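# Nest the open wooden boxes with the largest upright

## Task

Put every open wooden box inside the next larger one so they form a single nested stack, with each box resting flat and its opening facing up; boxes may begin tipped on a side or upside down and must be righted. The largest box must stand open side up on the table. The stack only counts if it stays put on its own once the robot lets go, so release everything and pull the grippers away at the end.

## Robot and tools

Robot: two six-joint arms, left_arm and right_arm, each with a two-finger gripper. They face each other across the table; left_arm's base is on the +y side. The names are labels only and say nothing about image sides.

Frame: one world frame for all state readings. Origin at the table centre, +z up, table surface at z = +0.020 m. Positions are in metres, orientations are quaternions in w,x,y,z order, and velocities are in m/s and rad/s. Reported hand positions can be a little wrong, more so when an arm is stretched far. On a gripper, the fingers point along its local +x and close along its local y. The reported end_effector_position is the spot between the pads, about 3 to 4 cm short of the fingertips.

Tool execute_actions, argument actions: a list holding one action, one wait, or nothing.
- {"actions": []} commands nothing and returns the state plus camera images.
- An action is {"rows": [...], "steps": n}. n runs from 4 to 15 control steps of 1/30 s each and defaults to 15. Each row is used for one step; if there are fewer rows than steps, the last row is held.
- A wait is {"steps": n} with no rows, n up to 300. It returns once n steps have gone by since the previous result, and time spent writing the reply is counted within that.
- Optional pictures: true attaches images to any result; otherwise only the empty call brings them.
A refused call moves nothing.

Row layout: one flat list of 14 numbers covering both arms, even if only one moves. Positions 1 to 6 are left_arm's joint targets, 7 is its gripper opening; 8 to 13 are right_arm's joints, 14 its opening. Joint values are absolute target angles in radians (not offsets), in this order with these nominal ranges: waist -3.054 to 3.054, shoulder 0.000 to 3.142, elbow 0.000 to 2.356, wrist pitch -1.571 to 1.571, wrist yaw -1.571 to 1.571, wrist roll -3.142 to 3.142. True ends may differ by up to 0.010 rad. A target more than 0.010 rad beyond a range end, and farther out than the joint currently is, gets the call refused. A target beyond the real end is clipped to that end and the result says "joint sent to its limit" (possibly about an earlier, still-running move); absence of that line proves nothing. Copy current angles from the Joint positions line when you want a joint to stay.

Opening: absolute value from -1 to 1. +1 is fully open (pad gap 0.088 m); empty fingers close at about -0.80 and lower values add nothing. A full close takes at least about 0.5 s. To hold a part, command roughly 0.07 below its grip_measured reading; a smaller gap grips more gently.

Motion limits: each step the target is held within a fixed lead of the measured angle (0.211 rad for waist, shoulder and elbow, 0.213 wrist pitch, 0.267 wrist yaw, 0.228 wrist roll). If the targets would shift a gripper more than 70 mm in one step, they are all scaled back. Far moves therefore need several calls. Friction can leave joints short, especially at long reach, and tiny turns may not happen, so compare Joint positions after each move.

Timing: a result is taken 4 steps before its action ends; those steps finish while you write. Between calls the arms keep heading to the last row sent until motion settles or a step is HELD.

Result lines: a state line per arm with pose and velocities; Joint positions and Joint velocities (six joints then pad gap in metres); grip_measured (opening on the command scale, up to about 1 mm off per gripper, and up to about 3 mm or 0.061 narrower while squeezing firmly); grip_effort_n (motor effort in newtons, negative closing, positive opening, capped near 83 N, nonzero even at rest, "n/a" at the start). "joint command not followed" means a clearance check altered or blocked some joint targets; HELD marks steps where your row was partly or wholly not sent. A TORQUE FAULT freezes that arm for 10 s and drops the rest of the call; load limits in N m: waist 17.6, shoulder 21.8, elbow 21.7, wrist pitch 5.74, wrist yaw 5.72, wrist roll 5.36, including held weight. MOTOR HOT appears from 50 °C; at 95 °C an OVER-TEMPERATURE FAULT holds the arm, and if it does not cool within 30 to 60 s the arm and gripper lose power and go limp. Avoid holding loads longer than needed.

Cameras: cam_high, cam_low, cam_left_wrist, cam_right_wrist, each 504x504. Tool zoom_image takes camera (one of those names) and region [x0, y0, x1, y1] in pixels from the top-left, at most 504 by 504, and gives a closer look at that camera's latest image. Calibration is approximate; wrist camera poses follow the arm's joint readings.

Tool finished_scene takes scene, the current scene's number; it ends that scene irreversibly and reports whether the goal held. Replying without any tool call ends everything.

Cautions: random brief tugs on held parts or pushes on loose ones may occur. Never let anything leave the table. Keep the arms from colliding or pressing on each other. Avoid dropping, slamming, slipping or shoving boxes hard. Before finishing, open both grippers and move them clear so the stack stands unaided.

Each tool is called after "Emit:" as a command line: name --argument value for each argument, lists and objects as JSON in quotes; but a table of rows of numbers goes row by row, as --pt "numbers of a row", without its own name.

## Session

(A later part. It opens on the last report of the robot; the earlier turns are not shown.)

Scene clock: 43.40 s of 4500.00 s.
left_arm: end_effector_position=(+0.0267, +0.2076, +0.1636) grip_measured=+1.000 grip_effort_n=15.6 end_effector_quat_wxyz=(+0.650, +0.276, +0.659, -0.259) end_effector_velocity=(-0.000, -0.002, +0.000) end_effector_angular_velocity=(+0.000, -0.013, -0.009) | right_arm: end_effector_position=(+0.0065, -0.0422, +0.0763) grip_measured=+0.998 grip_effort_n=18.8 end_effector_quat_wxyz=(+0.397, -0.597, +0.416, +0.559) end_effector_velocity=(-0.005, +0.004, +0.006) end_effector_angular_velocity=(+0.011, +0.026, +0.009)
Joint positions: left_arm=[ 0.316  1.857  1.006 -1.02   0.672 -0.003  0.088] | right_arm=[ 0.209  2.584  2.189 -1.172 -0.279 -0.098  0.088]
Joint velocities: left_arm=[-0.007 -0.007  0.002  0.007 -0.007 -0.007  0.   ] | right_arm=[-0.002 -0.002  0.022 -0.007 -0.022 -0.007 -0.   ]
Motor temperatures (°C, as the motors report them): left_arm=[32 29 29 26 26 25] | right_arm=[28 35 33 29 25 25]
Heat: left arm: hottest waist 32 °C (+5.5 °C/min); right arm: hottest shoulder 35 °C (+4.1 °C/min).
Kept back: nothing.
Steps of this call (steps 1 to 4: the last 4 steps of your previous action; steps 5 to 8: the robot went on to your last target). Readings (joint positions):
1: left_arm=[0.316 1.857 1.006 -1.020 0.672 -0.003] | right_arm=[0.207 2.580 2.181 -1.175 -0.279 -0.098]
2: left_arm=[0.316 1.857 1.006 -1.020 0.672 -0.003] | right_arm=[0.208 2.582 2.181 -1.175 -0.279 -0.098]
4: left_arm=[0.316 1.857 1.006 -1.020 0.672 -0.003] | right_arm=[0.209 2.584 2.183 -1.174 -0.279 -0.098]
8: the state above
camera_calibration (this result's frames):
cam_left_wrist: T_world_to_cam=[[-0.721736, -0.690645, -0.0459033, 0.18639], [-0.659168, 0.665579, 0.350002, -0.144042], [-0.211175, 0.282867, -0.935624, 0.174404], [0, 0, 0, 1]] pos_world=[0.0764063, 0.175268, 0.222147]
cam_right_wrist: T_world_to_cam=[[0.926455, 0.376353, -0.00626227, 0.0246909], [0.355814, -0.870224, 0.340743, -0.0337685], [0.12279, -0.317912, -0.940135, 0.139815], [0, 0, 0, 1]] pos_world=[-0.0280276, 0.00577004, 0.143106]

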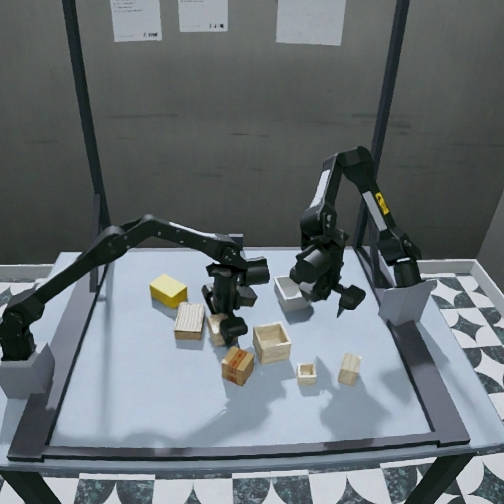

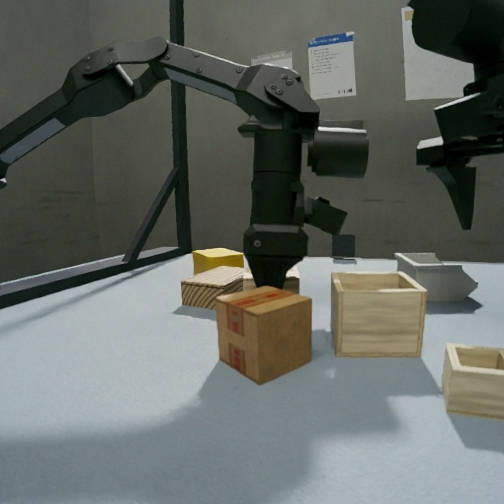

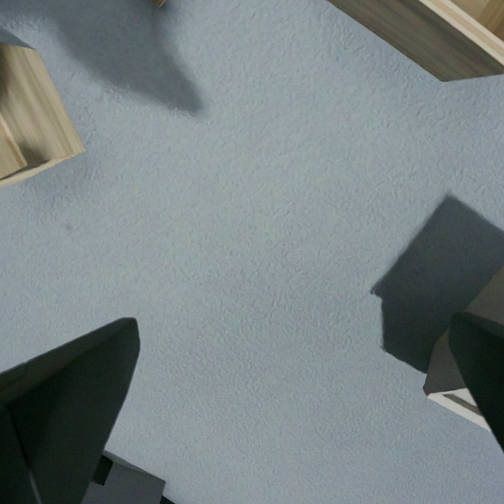

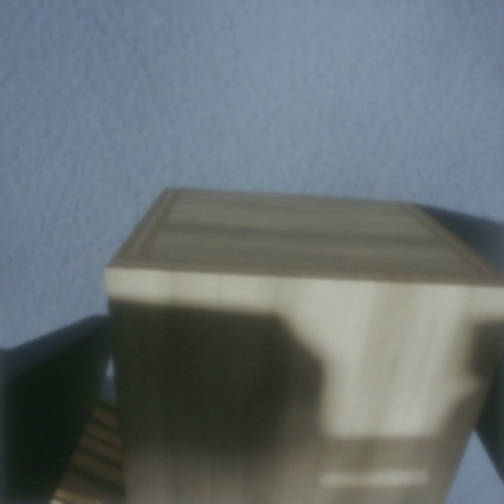

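Emit:
execute_actions --actions '[{"rows":[[0.32,1.85,1.0,-1.02,0.67,0,1.0,0.21,2.61,2.19,-1.15,-0.28,-0.1,0.2]],"steps":15}]'

Emit:
execute_actions --actions '[{"rows":[[0.32,1.85,1.0,-1.02,0.67,0,1.0,0.21,2.1,2.1,-1.3,-0.28,-0.1,0.2]],"steps":15}]'

Emit:
execute_actions --actions '[{"rows":[[0.32,1.85,1.0,-1.02,0.67,0,1.0,0.21,1.7,2.0,0,0,0.35,0.2]],"steps":15}]'

Emit:
execute_actions --actions '[{"steps":20}]' --pictures true

Scene clock: 44.00 s of 4500.00 s.
left_arm: end_effector_position=(+0.0267, +0.2076, +0.1636) grip_measured=+1.000 grip_effort_n=15.1 end_effector_quat_wxyz=(+0.650, +0.276, +0.659, -0.259) end_effector_velocity=(-0.004, +0.001, -0.000) end_effector_angular_velocity=(+0.000, +0.009, +0.010) | right_arm: end_effector_position=(+0.0067, -0.0384, +0.0744) grip_measured=+0.479 grip_effort_n=-83.5 end_effector_quat_wxyz=(+0.400, -0.594, +0.412, +0.564) end_effector_velocity=(-0.008, -0.003, -0.001) end_effector_angular_velocity=(-0.021, +0.049, +0.020)
Joint positions: left_arm=[ 0.316  1.857  1.006 -1.02   0.672 -0.003  0.088] | right_arm=[ 0.207  2.588  2.189 -1.153 -0.28  -0.098  0.062]
Joint velocities: left_arm=[-0.002 -0.007 -0.007 -0.007  0.007 -0.007  0.   ] | right_arm=[ 0.002  0.002  0.002 -0.007 -0.051 -0.022 -0.   ]
Motor temperatures (°C, as the motors report them): left_arm=[32 29 29 26 26 25] | right_arm=[28 36 33 29 25 25]
Heat: left arm: hottest waist 32 °C (+5.5 °C/min); right arm: hottest shoulder 36 °C (+5.5 °C/min).
Steps of this call (steps 1 to 7: the robot went on to your last target; steps 8 to 18: the first 11 steps of this action). Readings (joint positions):
8: left_arm=[0.316 1.857 1.006 -1.020 0.672 -0.003] | right_arm=[0.209 2.584 2.189 -1.171 -0.279 -0.098]
9: left_arm=[0.316 1.857 1.006 -1.020 0.672 -0.003] | right_arm=[0.209 2.585 2.189 -1.166 -0.279 -0.098]
11: left_arm=[0.316 1.857 1.006 -1.020 0.672 -0.003] | right_arm=[0.209 2.587 2.189 -1.159 -0.279 -0.098]
15: left_arm=[0.316 1.857 1.006 -1.020 0.672 -0.003] | right_arm=[0.208 2.588 2.189 -1.153 -0.280 -0.098]
18: the state above

Scene clock: 44.50 s of 4500.00 s.
left_arm: end_effector_position=(+0.0267, +0.2076, +0.1636) grip_measured=+1.000 grip_effort_n=15.6 end_effector_quat_wxyz=(+0.650, +0.276, +0.659, -0.259) end_effector_velocity=(-0.003, +0.000, -0.000) end_effector_angular_velocity=(+0.000, +0.009, +0.010) | right_arm: end_effector_position=(-0.0242, -0.0648, +0.1961) grip_measured=+0.479 grip_effort_n=-83.5 end_effector_quat_wxyz=(+0.416, -0.569, +0.375, +0.601) end_effector_velocity=(-0.127, -0.045, +0.442) end_effector_angular_velocity=(+0.836, +0.232, +0.268)
Joint positions: left_arm=[ 0.316  1.857  1.006 -1.02   0.672 -0.003  0.088] | right_arm=[ 0.207  2.278  2.125 -1.279 -0.279 -0.098  0.062]
Joint velocities: left_arm=[-0.002 -0.002 -0.002 -0.007  0.007 -0.007  0.   ] | right_arm=[-0.002 -1.038 -0.022 -0.11  -0.007 -0.007 -0.   ]
Motor temperatures (°C, as the motors report them): left_arm=[32 29 29 26 26 25] | right_arm=[28 36 33 29 25 25]
Heat: left arm: hottest waist 32 °C (+5.4 °C/min); right arm: hottest shoulder 36 °C (+5.4 °C/min).
Steps of this call (steps 1 to 4: the last 4 steps of your previous action; steps 5 to 15: the first 11 steps of this action). Readings (joint positions):
5: left_arm=[0.316 1.857 1.006 -1.020 0.672 -0.003] | right_arm=[0.207 2.579 2.186 -1.154 -0.280 -0.098]
6: left_arm=[0.316 1.857 1.006 -1.020 0.672 -0.003] | right_arm=[0.207 2.561 2.171 -1.182 -0.280 -0.098]
8: left_arm=[0.316 1.857 1.006 -1.020 0.672 -0.003] | right_arm=[0.207 2.511 2.140 -1.237 -0.279 -0.098]
12: left_arm=[0.316 1.857 1.006 -1.020 0.672 -0.003] | right_arm=[0.207 2.384 2.127 -1.267 -0.279 -0.098]
15: the state above

Scene clock: 45.00 s of 4500.00 s.
left_arm: end_effector_position=(+0.0266, +0.2077, +0.1635) grip_measured=+1.000 grip_effort_n=15.1 end_effector_quat_wxyz=(+0.650, +0.276, +0.659, -0.258) end_effector_velocity=(+0.003, +0.002, -0.001) end_effector_angular_velocity=(+0.016, -0.016, +0.003) | right_arm: end_effector_position=(-0.0559, -0.0532, +0.4036) grip_measured=+0.479 grip_effort_n=-83.5 end_effector_quat_wxyz=(+0.629, -0.303, +0.219, +0.682) end_effector_velocity=(-0.112, -0.011, +0.488) end_effector_angular_velocity=(+1.713, +0.723, -0.023)
Joint positions: left_arm=[ 0.316  1.857  1.005 -1.02   0.672 -0.003  0.088] | right_arm=[ 0.21   1.828  2.032 -0.926 -0.041  0.255  0.062]
Joint velocities: left_arm=[-0.002  0.002 -0.002  0.007 -0.022 -0.007  0.   ] | right_arm=[-0.007 -0.769 -0.081  1.092  0.212  0.564 -0.   ]
Motor temperatures (°C, as the motors report them): left_arm=[32 29 29 26 26 25] | right_arm=[28 36 33 29 25 25]
Heat: left arm: hottest waist 32 °C (+5.3 °C/min); right arm: hottest shoulder 36 °C (+5.3 °C/min).
Steps of this call (steps 1 to 4: the last 4 steps of your previous action; steps 5 to 15: the first 11 steps of this action). Readings (joint positions):
5: left_arm=[0.316 1.857 1.006 -1.020 0.672 -0.003] | right_arm=[0.209 2.123 2.114 -1.273 -0.260 -0.073]
6: left_arm=[0.316 1.857 1.006 -1.020 0.672 -0.003] | right_arm=[0.212 2.086 2.086 -1.223 -0.196 -0.023]
8: left_arm=[0.316 1.857 1.005 -1.020 0.672 -0.003] | right_arm=[0.212 2.023 2.056 -1.151 -0.124 0.058]
12: left_arm=[0.316 1.857 1.005 -1.020 0.672 -0.003] | right_arm=[0.210 1.909 2.038 -1.021 -0.064 0.190]
15: the state above

Scene clock: 45.67 s of 4500.00 s.
left_arm: end_effector_position=(+0.0266, +0.2077, +0.1635) grip_measured=+1.000 grip_effort_n=15.6 end_effector_quat_wxyz=(+0.650, +0.276, +0.659, -0.258) end_effector_velocity=(-0.001, +0.003, -0.001) end_effector_angular_velocity=(+0.014, +0.001, +0.028) | right_arm: end_effector_position=(-0.1185, -0.0513, +0.6201) grip_measured=+0.479 grip_effort_n=-83.5 end_effector_quat_wxyz=(+0.581, +0.081, -0.029, +0.809) end_effector_velocity=(-0.030, -0.047, +0.128) end_effector_angular_velocity=(+0.528, +0.132, +0.184)
Joint positions: left_arm=[ 0.316  1.857  1.005 -1.02   0.672 -0.003  0.088] | right_arm=[ 0.21   1.704  2.012 -0.068 -0.005  0.348  0.062]
Joint velocities: left_arm=[-0.002  0.002 -0.002 -0.007 -0.007 -0.022  0.   ] | right_arm=[-0.002 -0.042 -0.002  0.535 -0.022 -0.007  0.   ]
Motor temperatures (°C, as the motors report them): left_arm=[32 29 29 26 26 25] | right_arm=[28 36 33 29 25 25]
Heat: left arm: hottest waist 32 °C (+5.3 °C/min); right arm: hottest shoulder 36 °C (+5.3 °C/min).
Kept back: nothing.
Steps of this call (steps 1 to 4: the last 4 steps of your previous action; steps 5 to 20: the robot went on to your last target). Readings (joint positions):
1: left_arm=[0.316 1.857 1.005 -1.020 0.672 -0.003] | right_arm=[0.210 1.803 2.029 -0.886 -0.034 0.273]
2: left_arm=[0.316 1.857 1.005 -1.020 0.672 -0.003] | right_arm=[0.210 1.780 2.027 -0.842 -0.027 0.291]
4: left_arm=[0.316 1.857 1.005 -1.020 0.672 -0.003] | right_arm=[0.210 1.744 2.024 -0.748 -0.017 0.315]
8: left_arm=[0.316 1.857 1.005 -1.020 0.672 -0.003] | right_arm=[0.210 1.709 2.024 -0.564 -0.009 0.337]
20: the state above
camera_calibration (this result's frames):
cam_left_wrist: T_world_to_cam=[[-0.721578, -0.69081, -0.0458999, 0.186472], [-0.659258, 0.665346, 0.350277, -0.144108], [-0.211436, 0.283012, -0.935521, 0.174261], [0, 0, 0, 1]] pos_world=[0.0763947, 0.17538, 0.222062]
cam_right_wrist: T_world_to_cam=[[0.943913, 0.33016, -0.0047024, 0.146031], [0.0358601, -0.116659, -0.992524, 0.645051], [-0.32824, 0.936688, -0.121956, 0.167087], [0, 0, 0, 1]] pos_world=[-0.106128, -0.129472, 0.661293]

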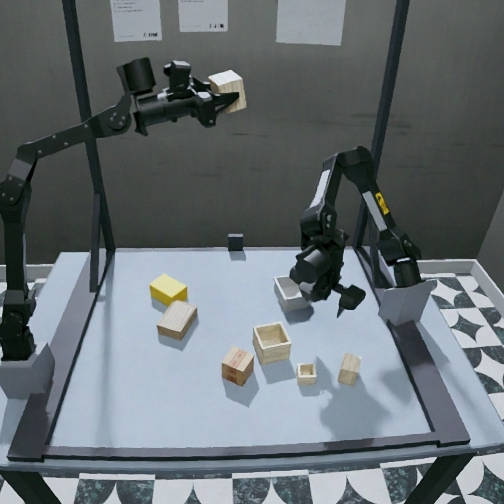

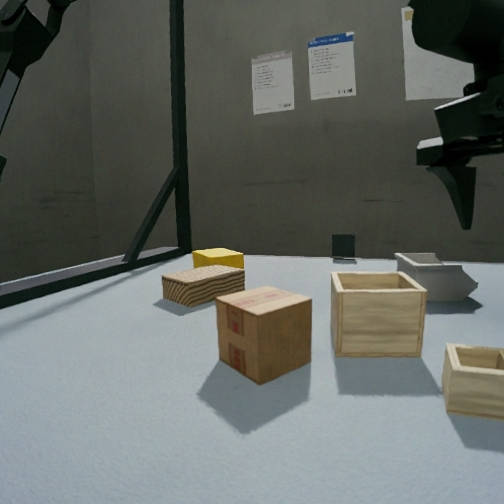

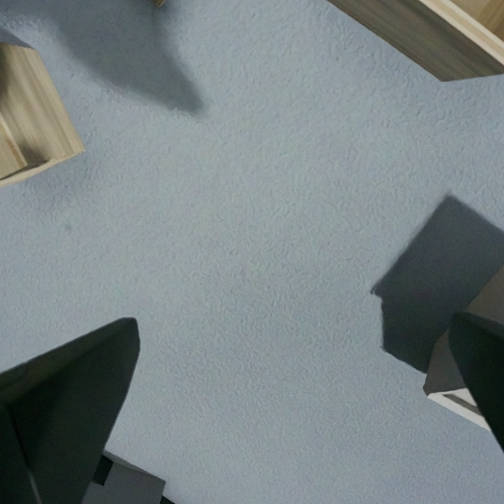

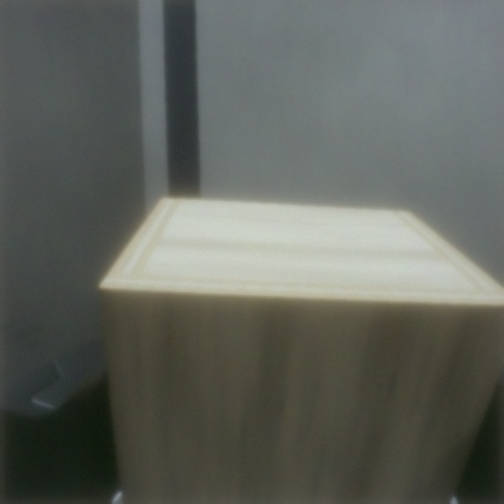

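Emit:
execute_actions --actions '[{"rows":[[0.32,1.85,1.0,-1.02,0.67,0,1.0,0.21,1.9,1.3,0.6,0,1.9,0.2]],"steps":15}]'

Emit:
execute_actions --actions '[{"steps":25}]' --pictures true

Scene clock: 46.30 s of 4500.00 s.
left_arm: end_effector_position=(+0.0266, +0.2077, +0.1635) grip_measured=+1.000 grip_effort_n=15.6 end_effector_quat_wxyz=(+0.650, +0.276, +0.659, -0.258) end_effector_velocity=(-0.000, +0.002, +0.000) end_effector_angular_velocity=(+0.008, -0.002, -0.001) | right_arm: end_effector_position=(-0.1109, +0.0058, +0.5465) grip_measured=+0.479 grip_effort_n=-83.5 end_effector_quat_wxyz=(+0.566, +0.153, +0.071, +0.807) end_effector_velocity=(+0.066, +0.180, -0.366) end_effector_angular_velocity=(-0.568, +0.778, +0.068)
Joint positions: left_arm=[ 0.316  1.857  1.005 -1.02   0.672 -0.003  0.088] | right_arm=[ 0.21   1.816  1.831  0.226 -0.005  0.595  0.062]
Joint velocities: left_arm=[ 0.002 -0.002 -0.002 -0.007 -0.007  0.007  0.   ] | right_arm=[-0.002  0.354 -0.808  0.857 -0.007  0.916 -0.   ]
Motor temperatures (°C, as the motors report them): left_arm=[32 29 29 26 26 25] | right_arm=[28 36 33 29 25 25]
Heat: left arm: hottest waist 32 °C (+5.2 °C/min); right arm: hottest shoulder 36 °C (+5.2 °C/min).
Steps of this call (steps 1 to 8: the robot went on to your last target; steps 9 to 19: the first 11 steps of this action). Readings (joint positions):
9: left_arm=[0.316 1.857 1.005 -1.020 0.672 -0.003] | right_arm=[0.210 1.706 2.006 0.002 -0.005 0.359]
10: left_arm=[0.316 1.857 1.005 -1.020 0.672 -0.003] | right_arm=[0.210 1.710 1.996 0.030 -0.005 0.380]
12: left_arm=[0.316 1.857 1.005 -1.020 0.672 -0.003] | right_arm=[0.210 1.724 1.973 0.069 -0.005 0.420]
16: left_arm=[0.316 1.857 1.005 -1.020 0.672 -0.003] | right_arm=[0.210 1.776 1.903 0.149 -0.005 0.510]
19: the state above

Scene clock: 47.13 s of 4500.00 s.
left_arm: end_effector_position=(+0.0266, +0.2077, +0.1635) grip_measured=+1.000 grip_effort_n=15.1 end_effector_quat_wxyz=(+0.650, +0.276, +0.659, -0.258) end_effector_velocity=(-0.001, +0.002, -0.000) end_effector_angular_velocity=(+0.011, -0.000, -0.005) | right_arm: end_effector_position=(-0.0562, +0.0284, +0.3528) grip_measured=+0.479 grip_effort_n=-83.5 end_effector_quat_wxyz=(+0.474, +0.386, +0.528, +0.590) end_effector_velocity=(+0.009, -0.003, -0.017) end_effector_angular_velocity=(-0.404, +1.369, -0.080)
Joint positions: left_arm=[ 0.316  1.857  1.005 -1.02   0.672 -0.003  0.088] | right_arm=[ 0.21   1.897  1.318  0.596 -0.004  1.72   0.062]
Joint velocities: left_arm=[-0.002 -0.002 -0.002 -0.007 -0.007  0.007  0.   ] | right_arm=[-0.007 -0.002 -0.042 -0.007 -0.007  1.429 -0.   ]
Motor temperatures (°C, as the motors report them): left_arm=[32 29 29 26 26 25] | right_arm=[28 36 33 29 25 25]
Heat: left arm: hottest waist 32 °C (+5.1 °C/min); right arm: hottest shoulder 36 °C (+5.1 °C/min).
Kept back: nothing.
Steps of this call (steps 1 to 4: the last 4 steps of your previous action; steps 5 to 25: the robot went on to your last target). Readings (joint positions):
1: left_arm=[0.316 1.857 1.005 -1.020 0.672 -0.003] | right_arm=[0.210 1.828 1.803 0.256 -0.005 0.628]
2: left_arm=[0.316 1.857 1.005 -1.020 0.672 -0.003] | right_arm=[0.210 1.838 1.773 0.289 -0.005 0.663]
4: left_arm=[0.316 1.857 1.005 -1.020 0.672 -0.003] | right_arm=[0.210 1.855 1.706 0.363 -0.005 0.742]
8: left_arm=[0.316 1.857 1.005 -1.020 0.672 -0.003] | right_arm=[0.210 1.875 1.555 0.500 -0.005 0.916]
25: the state above
camera_calibration (this result's frames):
cam_left_wrist: T_world_to_cam=[[-0.721578, -0.69081, -0.0458999, 0.186472], [-0.659258, 0.665346, 0.350277, -0.144108], [-0.211436, 0.283012, -0.935521, 0.174261], [0, 0, 0, 1]] pos_world=[0.0763947, 0.17538, 0.222062]
cam_right_wrist: T_world_to_cam=[[0.187525, 0.0161377, -0.982127, 0.37088], [-0.836475, -0.521526, -0.168284, 0.058472], [-0.514921, 0.853083, -0.0843005, 0.0589046], [0, 0, 0, 1]] pos_world=[0.00969214, -0.025741, 0.379057]

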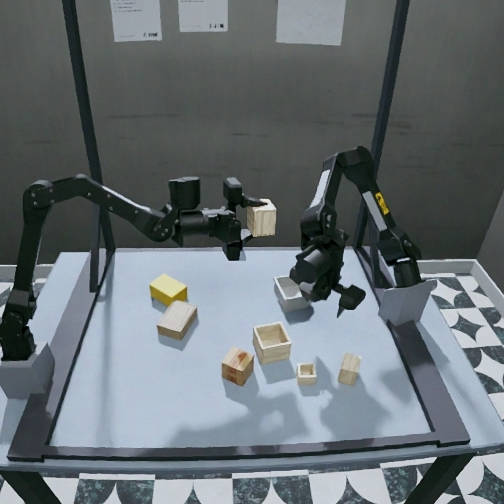

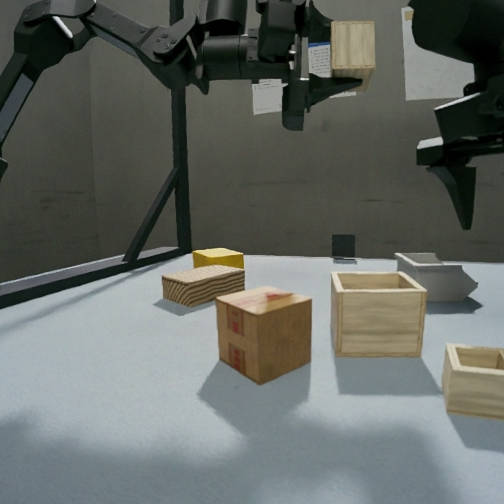

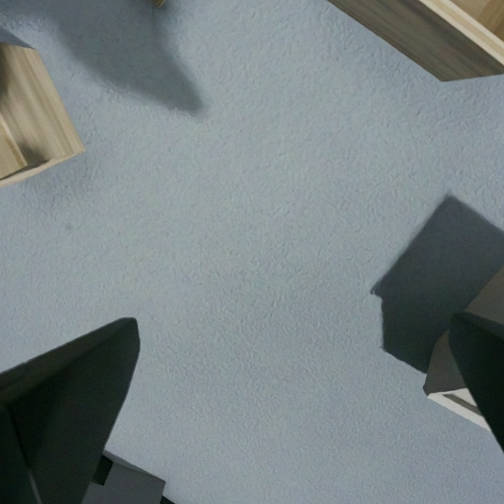

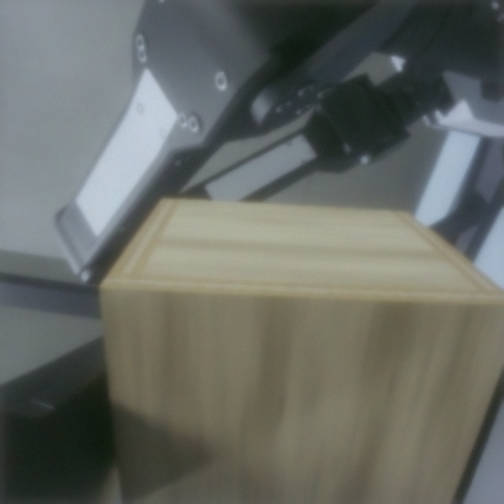

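Emit:
execute_actions --actions '[{"rows":[[0.32,1.85,1.0,-1.02,0.67,0,1.0,0.21,1.9,1.3,0.6,0,-2.79,0.2]],"steps":15}]'

Emit:
execute_actions --actions '[{"steps":90}]' --pictures true

Scene clock: 47.73 s of 4500.00 s.
left_arm: end_effector_position=(+0.0266, +0.2077, +0.1635) grip_measured=+1.000 grip_effort_n=15.6 end_effector_quat_wxyz=(+0.650, +0.276, +0.659, -0.258) end_effector_velocity=(-0.002, +0.007, -0.001) end_effector_angular_velocity=(+0.032, -0.001, +0.037) | right_arm: end_effector_position=(-0.0556, +0.0281, +0.3513) grip_measured=+0.479 grip_effort_n=-83.5 end_effector_quat_wxyz=(+0.537, +0.293, +0.414, +0.674) end_effector_velocity=(+0.003, -0.001, -0.008) end_effector_angular_velocity=(+0.320, -1.407, +0.062)
Joint positions: left_arm=[ 0.316  1.857  1.005 -1.02   0.672 -0.003  0.088] | right_arm=[ 0.21   1.897  1.314  0.597 -0.004  1.357  0.062]
Joint velocities: left_arm=[-0.002 -0.002 -0.007 -0.022 -0.022 -0.022  0.   ] | right_arm=[-0.002 -0.007 -0.002 -0.051 -0.007 -1.443  0.   ]
Motor temperatures (°C, as the motors report them): left_arm=[32 29 29 26 26 25] | right_arm=[28 36 33 29 25 25]
Heat: left arm: hottest waist 32 °C (+5.0 °C/min); right arm: hottest shoulder 36 °C (+5.0 °C/min).
Steps of this call (steps 1 to 7: the robot went on to your last target; steps 8 to 18: the first 11 steps of this action). Readings (joint positions):
8: left_arm=[0.316 1.857 1.005 -1.020 0.672 -0.003] | right_arm=[0.210 1.897 1.314 0.597 -0.004 1.850]
9: left_arm=[0.316 1.857 1.005 -1.020 0.672 -0.003] | right_arm=[0.210 1.897 1.314 0.597 -0.004 1.796]
11: left_arm=[0.316 1.857 1.005 -1.020 0.672 -0.003] | right_arm=[0.210 1.897 1.314 0.597 -0.004 1.699]
15: left_arm=[0.316 1.857 1.005 -1.020 0.672 -0.003] | right_arm=[0.210 1.897 1.314 0.597 -0.004 1.504]
18: the state above

Scene clock: 50.73 s of 4500.00 s.
left_arm: end_effector_position=(+0.0266, +0.2077, +0.1635) grip_measured=+1.000 grip_effort_n=15.6 end_effector_quat_wxyz=(+0.650, +0.276, +0.659, -0.258) end_effector_velocity=(+0.002, +0.000, +0.000) end_effector_angular_velocity=(-0.000, -0.010, +0.004) | right_arm: end_effector_position=(-0.0538, +0.0283, +0.3510) grip_measured=+0.480 grip_effort_n=-83.5 end_effector_quat_wxyz=(-0.004, +0.614, +0.788, -0.045) end_effector_velocity=(-0.001, -0.001, -0.002) end_effector_angular_velocity=(+0.022, -0.137, +0.023)
Joint positions: left_arm=[ 0.316  1.857  1.005 -1.02   0.672 -0.003  0.088] | right_arm=[ 0.209  1.897  1.312  0.598  0.001 -2.771  0.063]
Joint velocities: left_arm=[ 0.002 -0.002 -0.002  0.007 -0.007 -0.007  0.   ] | right_arm=[-0.002 -0.002 -0.002 -0.007 -0.022 -0.139 -0.   ]
Motor temperatures (°C, as the motors report them): left_arm=[32 29 29 26 26 25] | right_arm=[28 37 33 29 25 25]
Heat: left arm: hottest waist 32 °C (+4.7 °C/min); right arm: hottest shoulder 37 °C (+5.9 °C/min).
Kept back: nothing.
Steps of this call (steps 1 to 4: the last 4 steps of your previous action; steps 5 to 90: the robot went on to your last target). Readings (joint positions):
1: left_arm=[0.316 1.857 1.005 -1.020 0.672 -0.003] | right_arm=[0.210 1.897 1.314 0.597 -0.004 1.308]
2: left_arm=[0.316 1.857 1.005 -1.020 0.672 -0.003] | right_arm=[0.210 1.897 1.314 0.597 -0.004 1.259]
4: left_arm=[0.316 1.857 1.005 -1.020 0.672 -0.003] | right_arm=[0.210 1.897 1.314 0.597 -0.004 1.162]
8: left_arm=[0.316 1.857 1.005 -1.020 0.672 -0.003] | right_arm=[0.210 1.897 1.314 0.597 -0.004 0.966]
90: the state above
camera_calibration (this result's frames):
cam_left_wrist: T_world_to_cam=[[-0.721578, -0.69081, -0.0458999, 0.186472], [-0.659258, 0.665346, 0.350277, -0.144108], [-0.211436, 0.283012, -0.935521, 0.174261], [0, 0, 0, 1]] pos_world=[0.0763947, 0.17538, 0.222062]
cam_right_wrist: T_world_to_cam=[[-0.972343, -0.231127, 0.0336022, -0.0432889], [0.0866297, -0.223296, 0.970894, -0.298486], [-0.216896, 0.946953, 0.237143, -0.0394086], [0, 0, 0, 1]] pos_world=[-0.0247815, -0.0393379, 0.300599]

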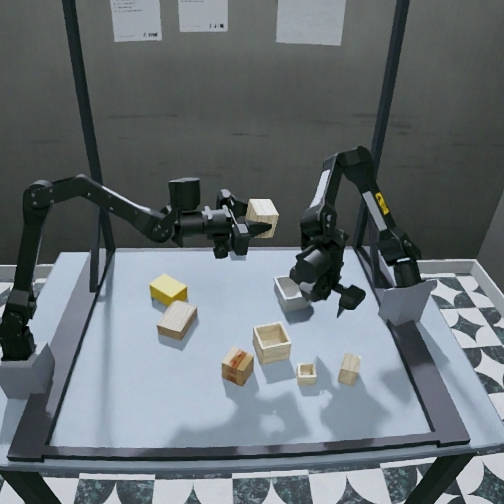

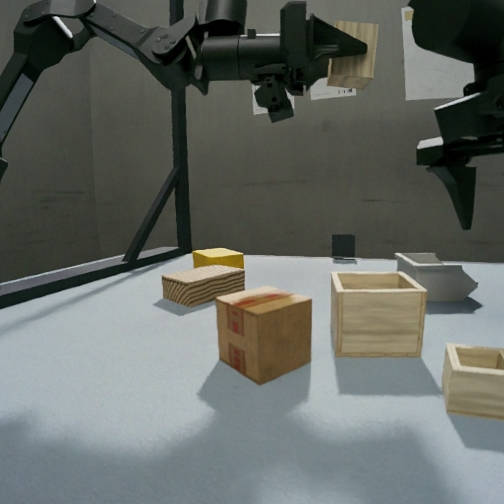

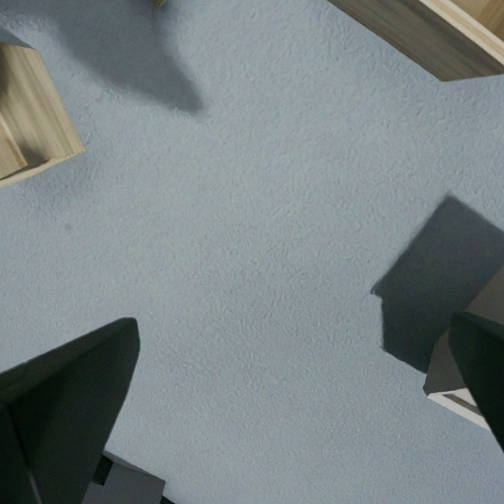

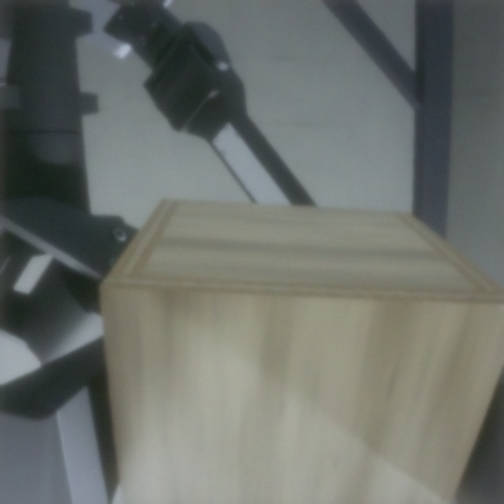

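Emit:
execute_actions --actions '[{"rows":[[0.32,1.85,1.0,-1.02,0.67,0,1.0,0.21,1.9,0.72,1.3,0,0.35,0.2]],"steps":15}]'

Emit:
execute_actions --actions '[{"steps":60}]'

Emit:
execute_actions --actions '[{"rows":[[0.32,1.85,1.0,-1.02,0.67,0,1.0,0.21,2.2,0.72,1.5,0,0.35,0.2]],"steps":15}]'

Emit:
execute_actions --actions '[{"steps":10}]' --pictures true

Scene clock: 51.33 s of 4500.00 s.
left_arm: end_effector_position=(+0.0266, +0.2077, +0.1635) grip_measured=+1.000 grip_effort_n=15.6 end_effector_quat_wxyz=(+0.650, +0.276, +0.659, -0.258) end_effector_velocity=(-0.003, +0.004, -0.000) end_effector_angular_velocity=(+0.019, +0.007, +0.019) | right_arm: end_effector_position=(-0.0150, -0.0283, +0.2762) grip_measured=+0.480 grip_effort_n=-83.5 end_effector_quat_wxyz=(-0.172, +0.584, +0.760, -0.227) end_effector_velocity=(+0.112, -0.204, -0.173) end_effector_angular_velocity=(-0.285, +1.388, +0.009)
Joint positions: left_arm=[ 0.316  1.857  1.005 -1.02   0.672 -0.003  0.088] | right_arm=[ 0.209  1.894  0.871  1.082  0.001 -2.269  0.063]
Joint velocities: left_arm=[-0.002 -0.002 -0.002 -0.022 -0.007 -0.007  0.   ] | right_arm=[-0.002 -0.002 -1.199  1.282  0.007  1.414 -0.   ]
Motor temperatures (°C, as the motors report them): left_arm=[32 29 29 26 26 25] | right_arm=[28 37 33 29 25 25]
Heat: left arm: hottest waist 32 °C (+4.7 °C/min); right arm: hottest shoulder 37 °C (+5.8 °C/min).
Steps of this call (steps 1 to 7: the robot went on to your last target; steps 8 to 18: the first 11 steps of this action). Readings (joint positions):
8: left_arm=[0.316 1.857 1.005 -1.020 0.672 -0.003] | right_arm=[0.209 1.897 1.298 0.622 0.001 -2.761]
9: left_arm=[0.316 1.857 1.005 -1.020 0.672 -0.003] | right_arm=[0.209 1.894 1.260 0.685 0.001 -2.709]
11: left_arm=[0.316 1.857 1.005 -1.020 0.672 -0.003] | right_arm=[0.209 1.889 1.179 0.772 0.001 -2.611]
15: left_arm=[0.316 1.857 1.005 -1.020 0.672 -0.003] | right_arm=[0.209 1.893 1.000 0.946 0.001 -2.416]
18: the state above

Scene clock: 53.33 s of 4500.00 s.
left_arm: end_effector_position=(+0.0266, +0.2077, +0.1635) grip_measured=+1.000 grip_effort_n=15.6 end_effector_quat_wxyz=(+0.650, +0.276, +0.659, -0.258) end_effector_velocity=(+0.000, -0.000, +0.000) end_effector_angular_velocity=(+0.000, -0.012, +0.012) | right_arm: end_effector_position=(-0.0059, -0.0552, +0.2701) grip_measured=+0.480 grip_effort_n=-83.5 end_effector_quat_wxyz=(+0.599, +0.038, -0.003, +0.800) end_effector_velocity=(-0.001, -0.002, -0.004) end_effector_angular_velocity=(-0.043, +0.085, +0.021)
Joint positions: left_arm=[ 0.316  1.857  1.005 -1.02   0.672 -0.003  0.088] | right_arm=[0.209 1.896 0.731 1.297 0.001 0.336 0.062]
Joint velocities: left_arm=[-0.002 -0.007 -0.002  0.007 -0.007 -0.022  0.   ] | right_arm=[-0.002 -0.002 -0.007 -0.007 -0.022  0.095 -0.   ]
Motor temperatures (°C, as the motors report them): left_arm=[32 29 29 26 26 25] | right_arm=[28 37 33 30 25 25]
Heat: left arm: hottest waist 32 °C (+4.5 °C/min); right arm: hottest shoulder 37 °C (+5.6 °C/min).
Kept back: nothing.
Steps of this call (steps 1 to 4: the last 4 steps of your previous action; steps 5 to 60: the robot went on to your last target). Readings (joint positions):
1: left_arm=[0.316 1.857 1.005 -1.020 0.672 -0.003] | right_arm=[0.209 1.894 0.834 1.125 0.001 -2.221]
2: left_arm=[0.316 1.857 1.005 -1.020 0.672 -0.003] | right_arm=[0.209 1.895 0.805 1.163 0.001 -2.173]
4: left_arm=[0.316 1.857 1.005 -1.020 0.672 -0.003] | right_arm=[0.209 1.896 0.768 1.219 0.001 -2.075]
8: left_arm=[0.316 1.857 1.005 -1.020 0.672 -0.003] | right_arm=[0.209 1.896 0.746 1.273 0.001 -1.880]
60: the state above

Scene clock: 53.70 s of 4500.00 s.
left_arm: end_effector_position=(+0.0266, +0.2077, +0.1635) grip_measured=+1.000 grip_effort_n=15.6 end_effector_quat_wxyz=(+0.650, +0.276, +0.659, -0.258) end_effector_velocity=(-0.002, +0.004, +0.001) end_effector_angular_velocity=(+0.016, +0.006, +0.023) | right_arm: end_effector_position=(+0.0203, -0.0505, +0.1826) grip_measured=+0.480 grip_effort_n=-83.5 end_effector_quat_wxyz=(+0.613, +0.002, +0.032, +0.790) end_effector_velocity=(-0.003, -0.002, +0.010) end_effector_angular_velocity=(+0.101, +0.035, +0.027)
Joint positions: left_arm=[ 0.316  1.857  1.005 -1.02   0.672 -0.003  0.088] | right_arm=[0.209 2.177 0.721 1.482 0.001 0.347 0.062]
Joint velocities: left_arm=[ 0.002 -0.002 -0.002 -0.022 -0.007 -0.007  0.   ] | right_arm=[ 0.002  0.056 -0.002  0.168  0.007  0.007 -0.   ]
Motor temperatures (°C, as the motors report them): left_arm=[32 29 29 26 26 25] | right_arm=[28 37 33 30 25 25]
Heat: left arm: hottest waist 32 °C (+4.5 °C/min); right arm: hottest shoulder 37 °C (+5.6 °C/min).
Steps of this call (steps 1 to 11: the first 11 steps of this action). Readings (joint positions):
1: left_arm=[0.316 1.857 1.005 -1.020 0.672 -0.003] | right_arm=[0.209 1.912 0.731 1.319 0.001 0.339]
2: left_arm=[0.316 1.857 1.005 -1.020 0.672 -0.003] | right_arm=[0.209 1.945 0.733 1.387 0.001 0.341]
4: left_arm=[0.316 1.857 1.005 -1.020 0.672 -0.003] | right_arm=[0.209 2.018 0.735 1.425 0.001 0.344]
8: left_arm=[0.316 1.857 1.005 -1.020 0.672 -0.003] | right_arm=[0.209 2.150 0.724 1.460 0.001 0.346]
11: the state above

Scene clock: 54.03 s of 4500.00 s.
left_arm: end_effector_position=(+0.0266, +0.2077, +0.1635) grip_measured=+1.000 grip_effort_n=15.1 end_effector_quat_wxyz=(+0.650, +0.276, +0.659, -0.258) end_effector_velocity=(-0.001, +0.003, -0.001) end_effector_angular_velocity=(+0.014, +0.001, +0.028) | right_arm: end_effector_position=(+0.0209, -0.0507, +0.1810) grip_measured=+0.480 grip_effort_n=-83.5 end_effector_quat_wxyz=(+0.612, +0.003, +0.031, +0.790) end_effector_velocity=(+0.003, -0.001, -0.001) end_effector_angular_velocity=(-0.000, -0.008, -0.000)
Joint positions: left_arm=[ 0.316  1.857  1.005 -1.02   0.672 -0.003  0.088] | right_arm=[0.209 2.187 0.721 1.496 0.001 0.348 0.062]
Joint velocities: left_arm=[-0.002  0.002 -0.002 -0.007 -0.007 -0.022  0.   ] | right_arm=[-0.007  0.002 -0.007  0.007 -0.007 -0.007 -0.   ]
Motor temperatures (°C, as the motors report them): left_arm=[32 29 29 26 26 25] | right_arm=[28 37 33 30 25 25]
Heat: left arm: hottest waist 32 °C (+4.4 °C/min); right arm: hottest shoulder 37 °C (+5.6 °C/min).
Kept back: nothing.
Steps of this call (steps 1 to 4: the last 4 steps of your previous action; steps 5 to 10: the robot went on to your last target). Readings (joint positions):
1: left_arm=[0.316 1.857 1.005 -1.020 0.672 -0.003] | right_arm=[0.209 2.178 0.721 1.488 0.001 0.347]
2: left_arm=[0.316 1.857 1.005 -1.020 0.672 -0.003] | right_arm=[0.209 2.178 0.721 1.491 0.001 0.348]
4: left_arm=[0.316 1.857 1.005 -1.020 0.672 -0.003] | right_arm=[0.209 2.180 0.721 1.494 0.001 0.348]
8: left_arm=[0.316 1.857 1.005 -1.020 0.672 -0.003] | right_arm=[0.209 2.186 0.721 1.495 0.001 0.348]
10: the state above
camera_calibration (this result's frames):
cam_left_wrist: T_world_to_cam=[[-0.721578, -0.69081, -0.0458999, 0.186472], [-0.659258, 0.665346, 0.350277, -0.144108], [-0.211436, 0.283012, -0.935521, 0.174261], [0, 0, 0, 1]] pos_world=[0.0763947, 0.17538, 0.222062]
cam_right_wrist: T_world_to_cam=[[0.964606, 0.263389, -0.0126931, 0.00979435], [0.0716201, -0.308012, -0.948683, 0.185871], [-0.253782, 0.914196, -0.315974, 0.191153], [0, 0, 0, 1]] pos_world=[0.0257514, -0.120081, 0.236856]

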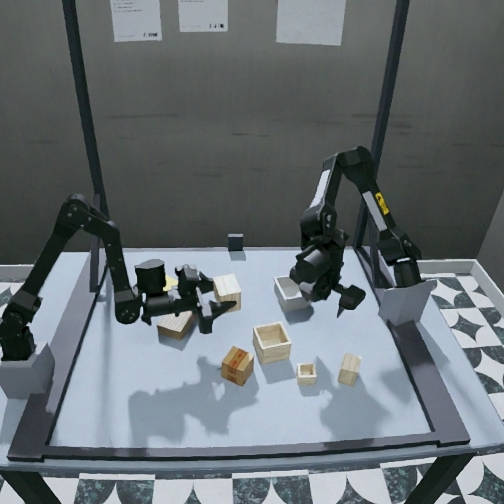

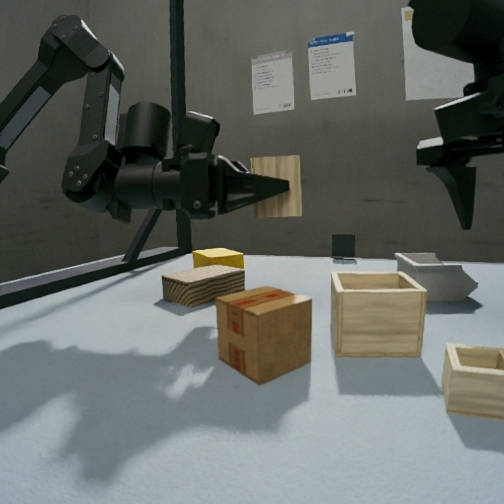

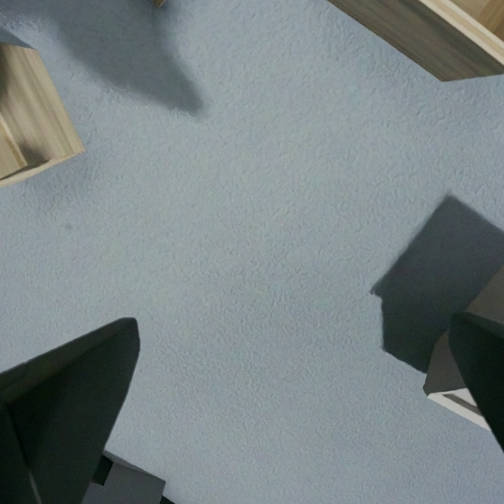

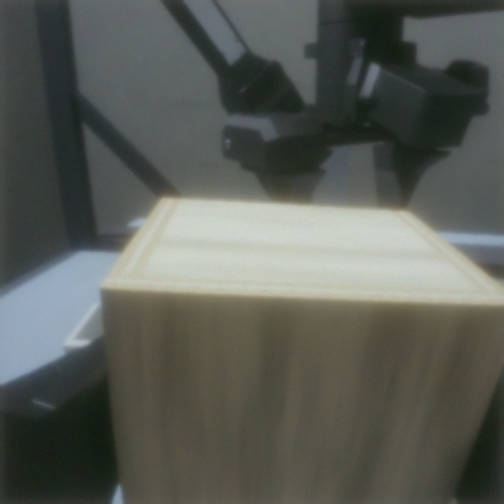

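Emit:
execute_actions --actions '[{"rows":[[0.32,1.85,1.0,-1.02,0.67,0,1.0,0.1,2.4,0.72,1.57,0,0.35,0.2]],"steps":15}]'

Emit:
execute_actions --actions '[{"steps":10}]' --pictures true

Scene clock: 54.60 s of 4500.00 s.
left_arm: end_effector_position=(+0.0266, +0.2077, +0.1635) grip_measured=+1.000 grip_effort_n=15.6 end_effector_quat_wxyz=(+0.650, +0.276, +0.659, -0.258) end_effector_velocity=(+0.000, +0.005, -0.001) end_effector_angular_velocity=(+0.024, -0.008, +0.013) | right_arm: end_effector_position=(+0.0905, -0.0496, +0.1253) grip_measured=+0.480 grip_effort_n=-83.5 end_effector_quat_wxyz=(+0.664, -0.032, +0.060, +0.744) end_effector_velocity=(-0.009, -0.001, +0.015) end_effector_angular_velocity=(+0.066, -0.009, +0.048)
Joint positions: left_arm=[ 0.316  1.857  1.005 -1.02   0.672 -0.003  0.088] | right_arm=[ 0.104  2.381  0.72   1.559 -0.001  0.348  0.062]
Joint velocities: left_arm=[-0.002 -0.002 -0.007 -0.007 -0.022 -0.007  0.   ] | right_arm=[ 0.002 -0.002 -0.007  0.081 -0.022 -0.022 -0.   ]
Motor temperatures (°C, as the motors report them): left_arm=[32 29 29 26 26 25] | right_arm=[28 37 33 30 25 25]
Heat: left arm: hottest waist 32 °C (+4.4 °C/min); right arm: hottest shoulder 37 °C (+5.5 °C/min).
joint sent to its limit (right arm) — the command would take joint 4 (wrist pitch) past its upper limit, so that joint was sent only as far as its limit.
Steps of this call (steps 1 to 6: the robot went on to your last target; steps 7 to 17: the first 11 steps of this action). Readings (joint positions):
7: left_arm=[0.316 1.857 1.005 -1.020 0.672 -0.003] | right_arm=[0.206 2.200 0.721 1.507 -0.001 0.348]
8: left_arm=[0.316 1.857 1.005 -1.020 0.672 -0.003] | right_arm=[0.196 2.223 0.725 1.534 -0.004 0.348]
10: left_arm=[0.316 1.857 1.005 -1.020 0.672 -0.003] | right_arm=[0.163 2.280 0.728 1.536 -0.004 0.348]
14: left_arm=[0.316 1.857 1.005 -1.020 0.672 -0.003] | right_arm=[0.110 2.371 0.721 1.546 -0.001 0.348]
17: the state above

Scene clock: 54.93 s of 4500.00 s.
left_arm: end_effector_position=(+0.0266, +0.2077, +0.1635) grip_measured=+1.000 grip_effort_n=15.6 end_effector_quat_wxyz=(+0.650, +0.276, +0.659, -0.258) end_effector_velocity=(-0.001, -0.002, +0.000) end_effector_angular_velocity=(-0.010, -0.001, -0.002) | right_arm: end_effector_position=(+0.0915, -0.0500, +0.1233) grip_measured=+0.480 grip_effort_n=-83.5 end_effector_quat_wxyz=(+0.665, -0.033, +0.061, +0.744) end_effector_velocity=(-0.004, -0.001, -0.000) end_effector_angular_velocity=(-0.012, -0.004, +0.033)
Joint positions: left_arm=[ 0.316  1.857  1.005 -1.02   0.672 -0.003  0.088] | right_arm=[ 0.103  2.388  0.72   1.563 -0.001  0.348  0.062]
Joint velocities: left_arm=[-0.002 -0.007 -0.002  0.007  0.007 -0.007  0.   ] | right_arm=[-0.002 -0.007 -0.002 -0.007 -0.037 -0.007  0.   ]
Motor temperatures (°C, as the motors report them): left_arm=[32 29 29 26 26 25] | right_arm=[28 37 33 30 25 25]
Heat: left arm: hottest waist 32 °C (+4.4 °C/min); right arm: hottest shoulder 37 °C (+5.5 °C/min).
joint sent to its limit (right arm) — the command would take joint 4 (wrist pitch) past its upper limit, so that joint was sent only as far as its limit.
Kept back: nothing.
Steps of this call (steps 1 to 4: the last 4 steps of your previous action; steps 5 to 10: the robot went on to your last target). Readings (joint positions):
1: left_arm=[0.316 1.857 1.005 -1.020 0.672 -0.003] | right_arm=[0.104 2.381 0.720 1.561 -0.001 0.348]
2: left_arm=[0.316 1.857 1.005 -1.020 0.672 -0.003] | right_arm=[0.104 2.381 0.720 1.562 -0.001 0.348]
4: left_arm=[0.316 1.857 1.005 -1.020 0.672 -0.003] | right_arm=[0.104 2.383 0.720 1.562 -0.001 0.348]
8: left_arm=[0.316 1.857 1.005 -1.020 0.672 -0.003] | right_arm=[0.104 2.387 0.720 1.562 -0.001 0.348]
10: the state above
camera_calibration (this result's frames):
cam_left_wrist: T_world_to_cam=[[-0.721578, -0.69081, -0.0458999, 0.186472], [-0.659258, 0.665346, 0.350277, -0.144108], [-0.211436, 0.283012, -0.935521, 0.174261], [0, 0, 0, 1]] pos_world=[0.0763947, 0.17538, 0.222062]
cam_right_wrist: T_world_to_cam=[[0.991883, 0.126981, -0.00655483, -0.0693451], [0.0457415, -0.40445, -0.913415, 0.119469], [-0.118638, 0.905702, -0.406976, 0.18861], [0, 0, 0, 1]] pos_world=[0.0856939, -0.1137, 0.18543]

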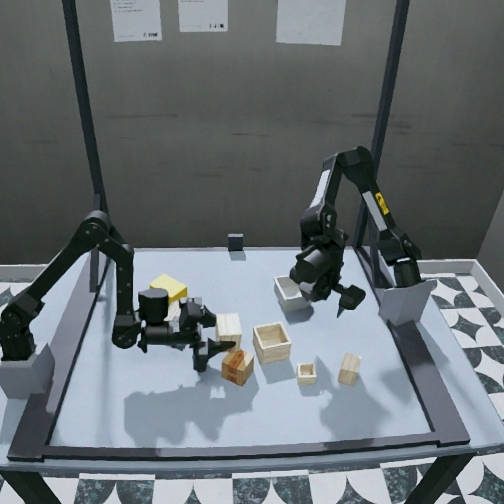

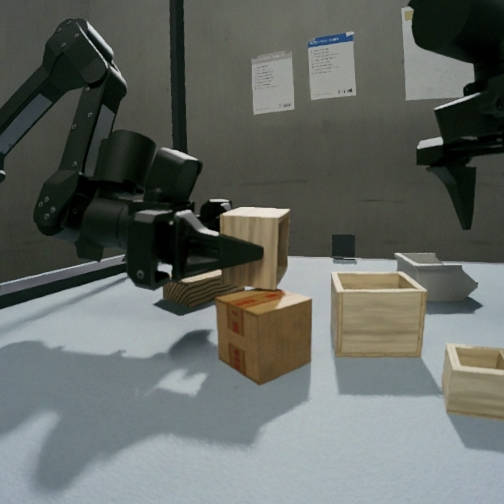

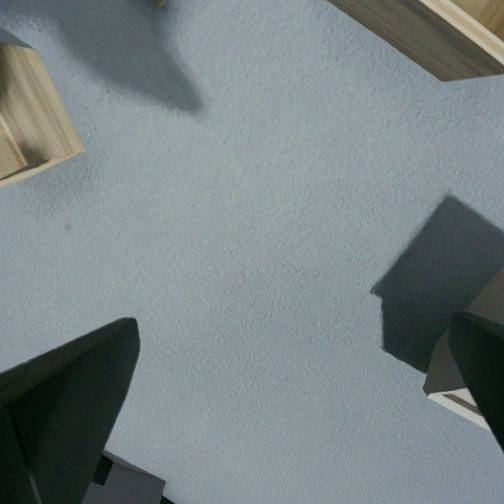

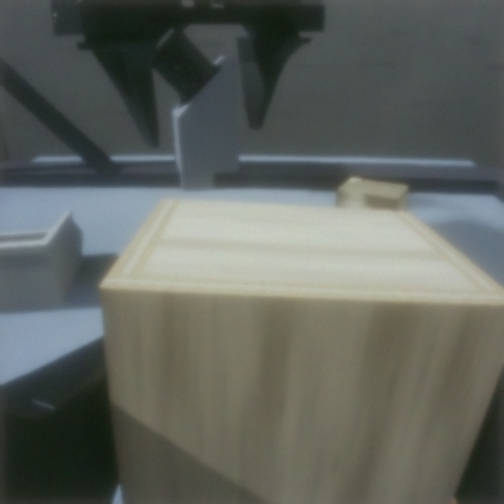

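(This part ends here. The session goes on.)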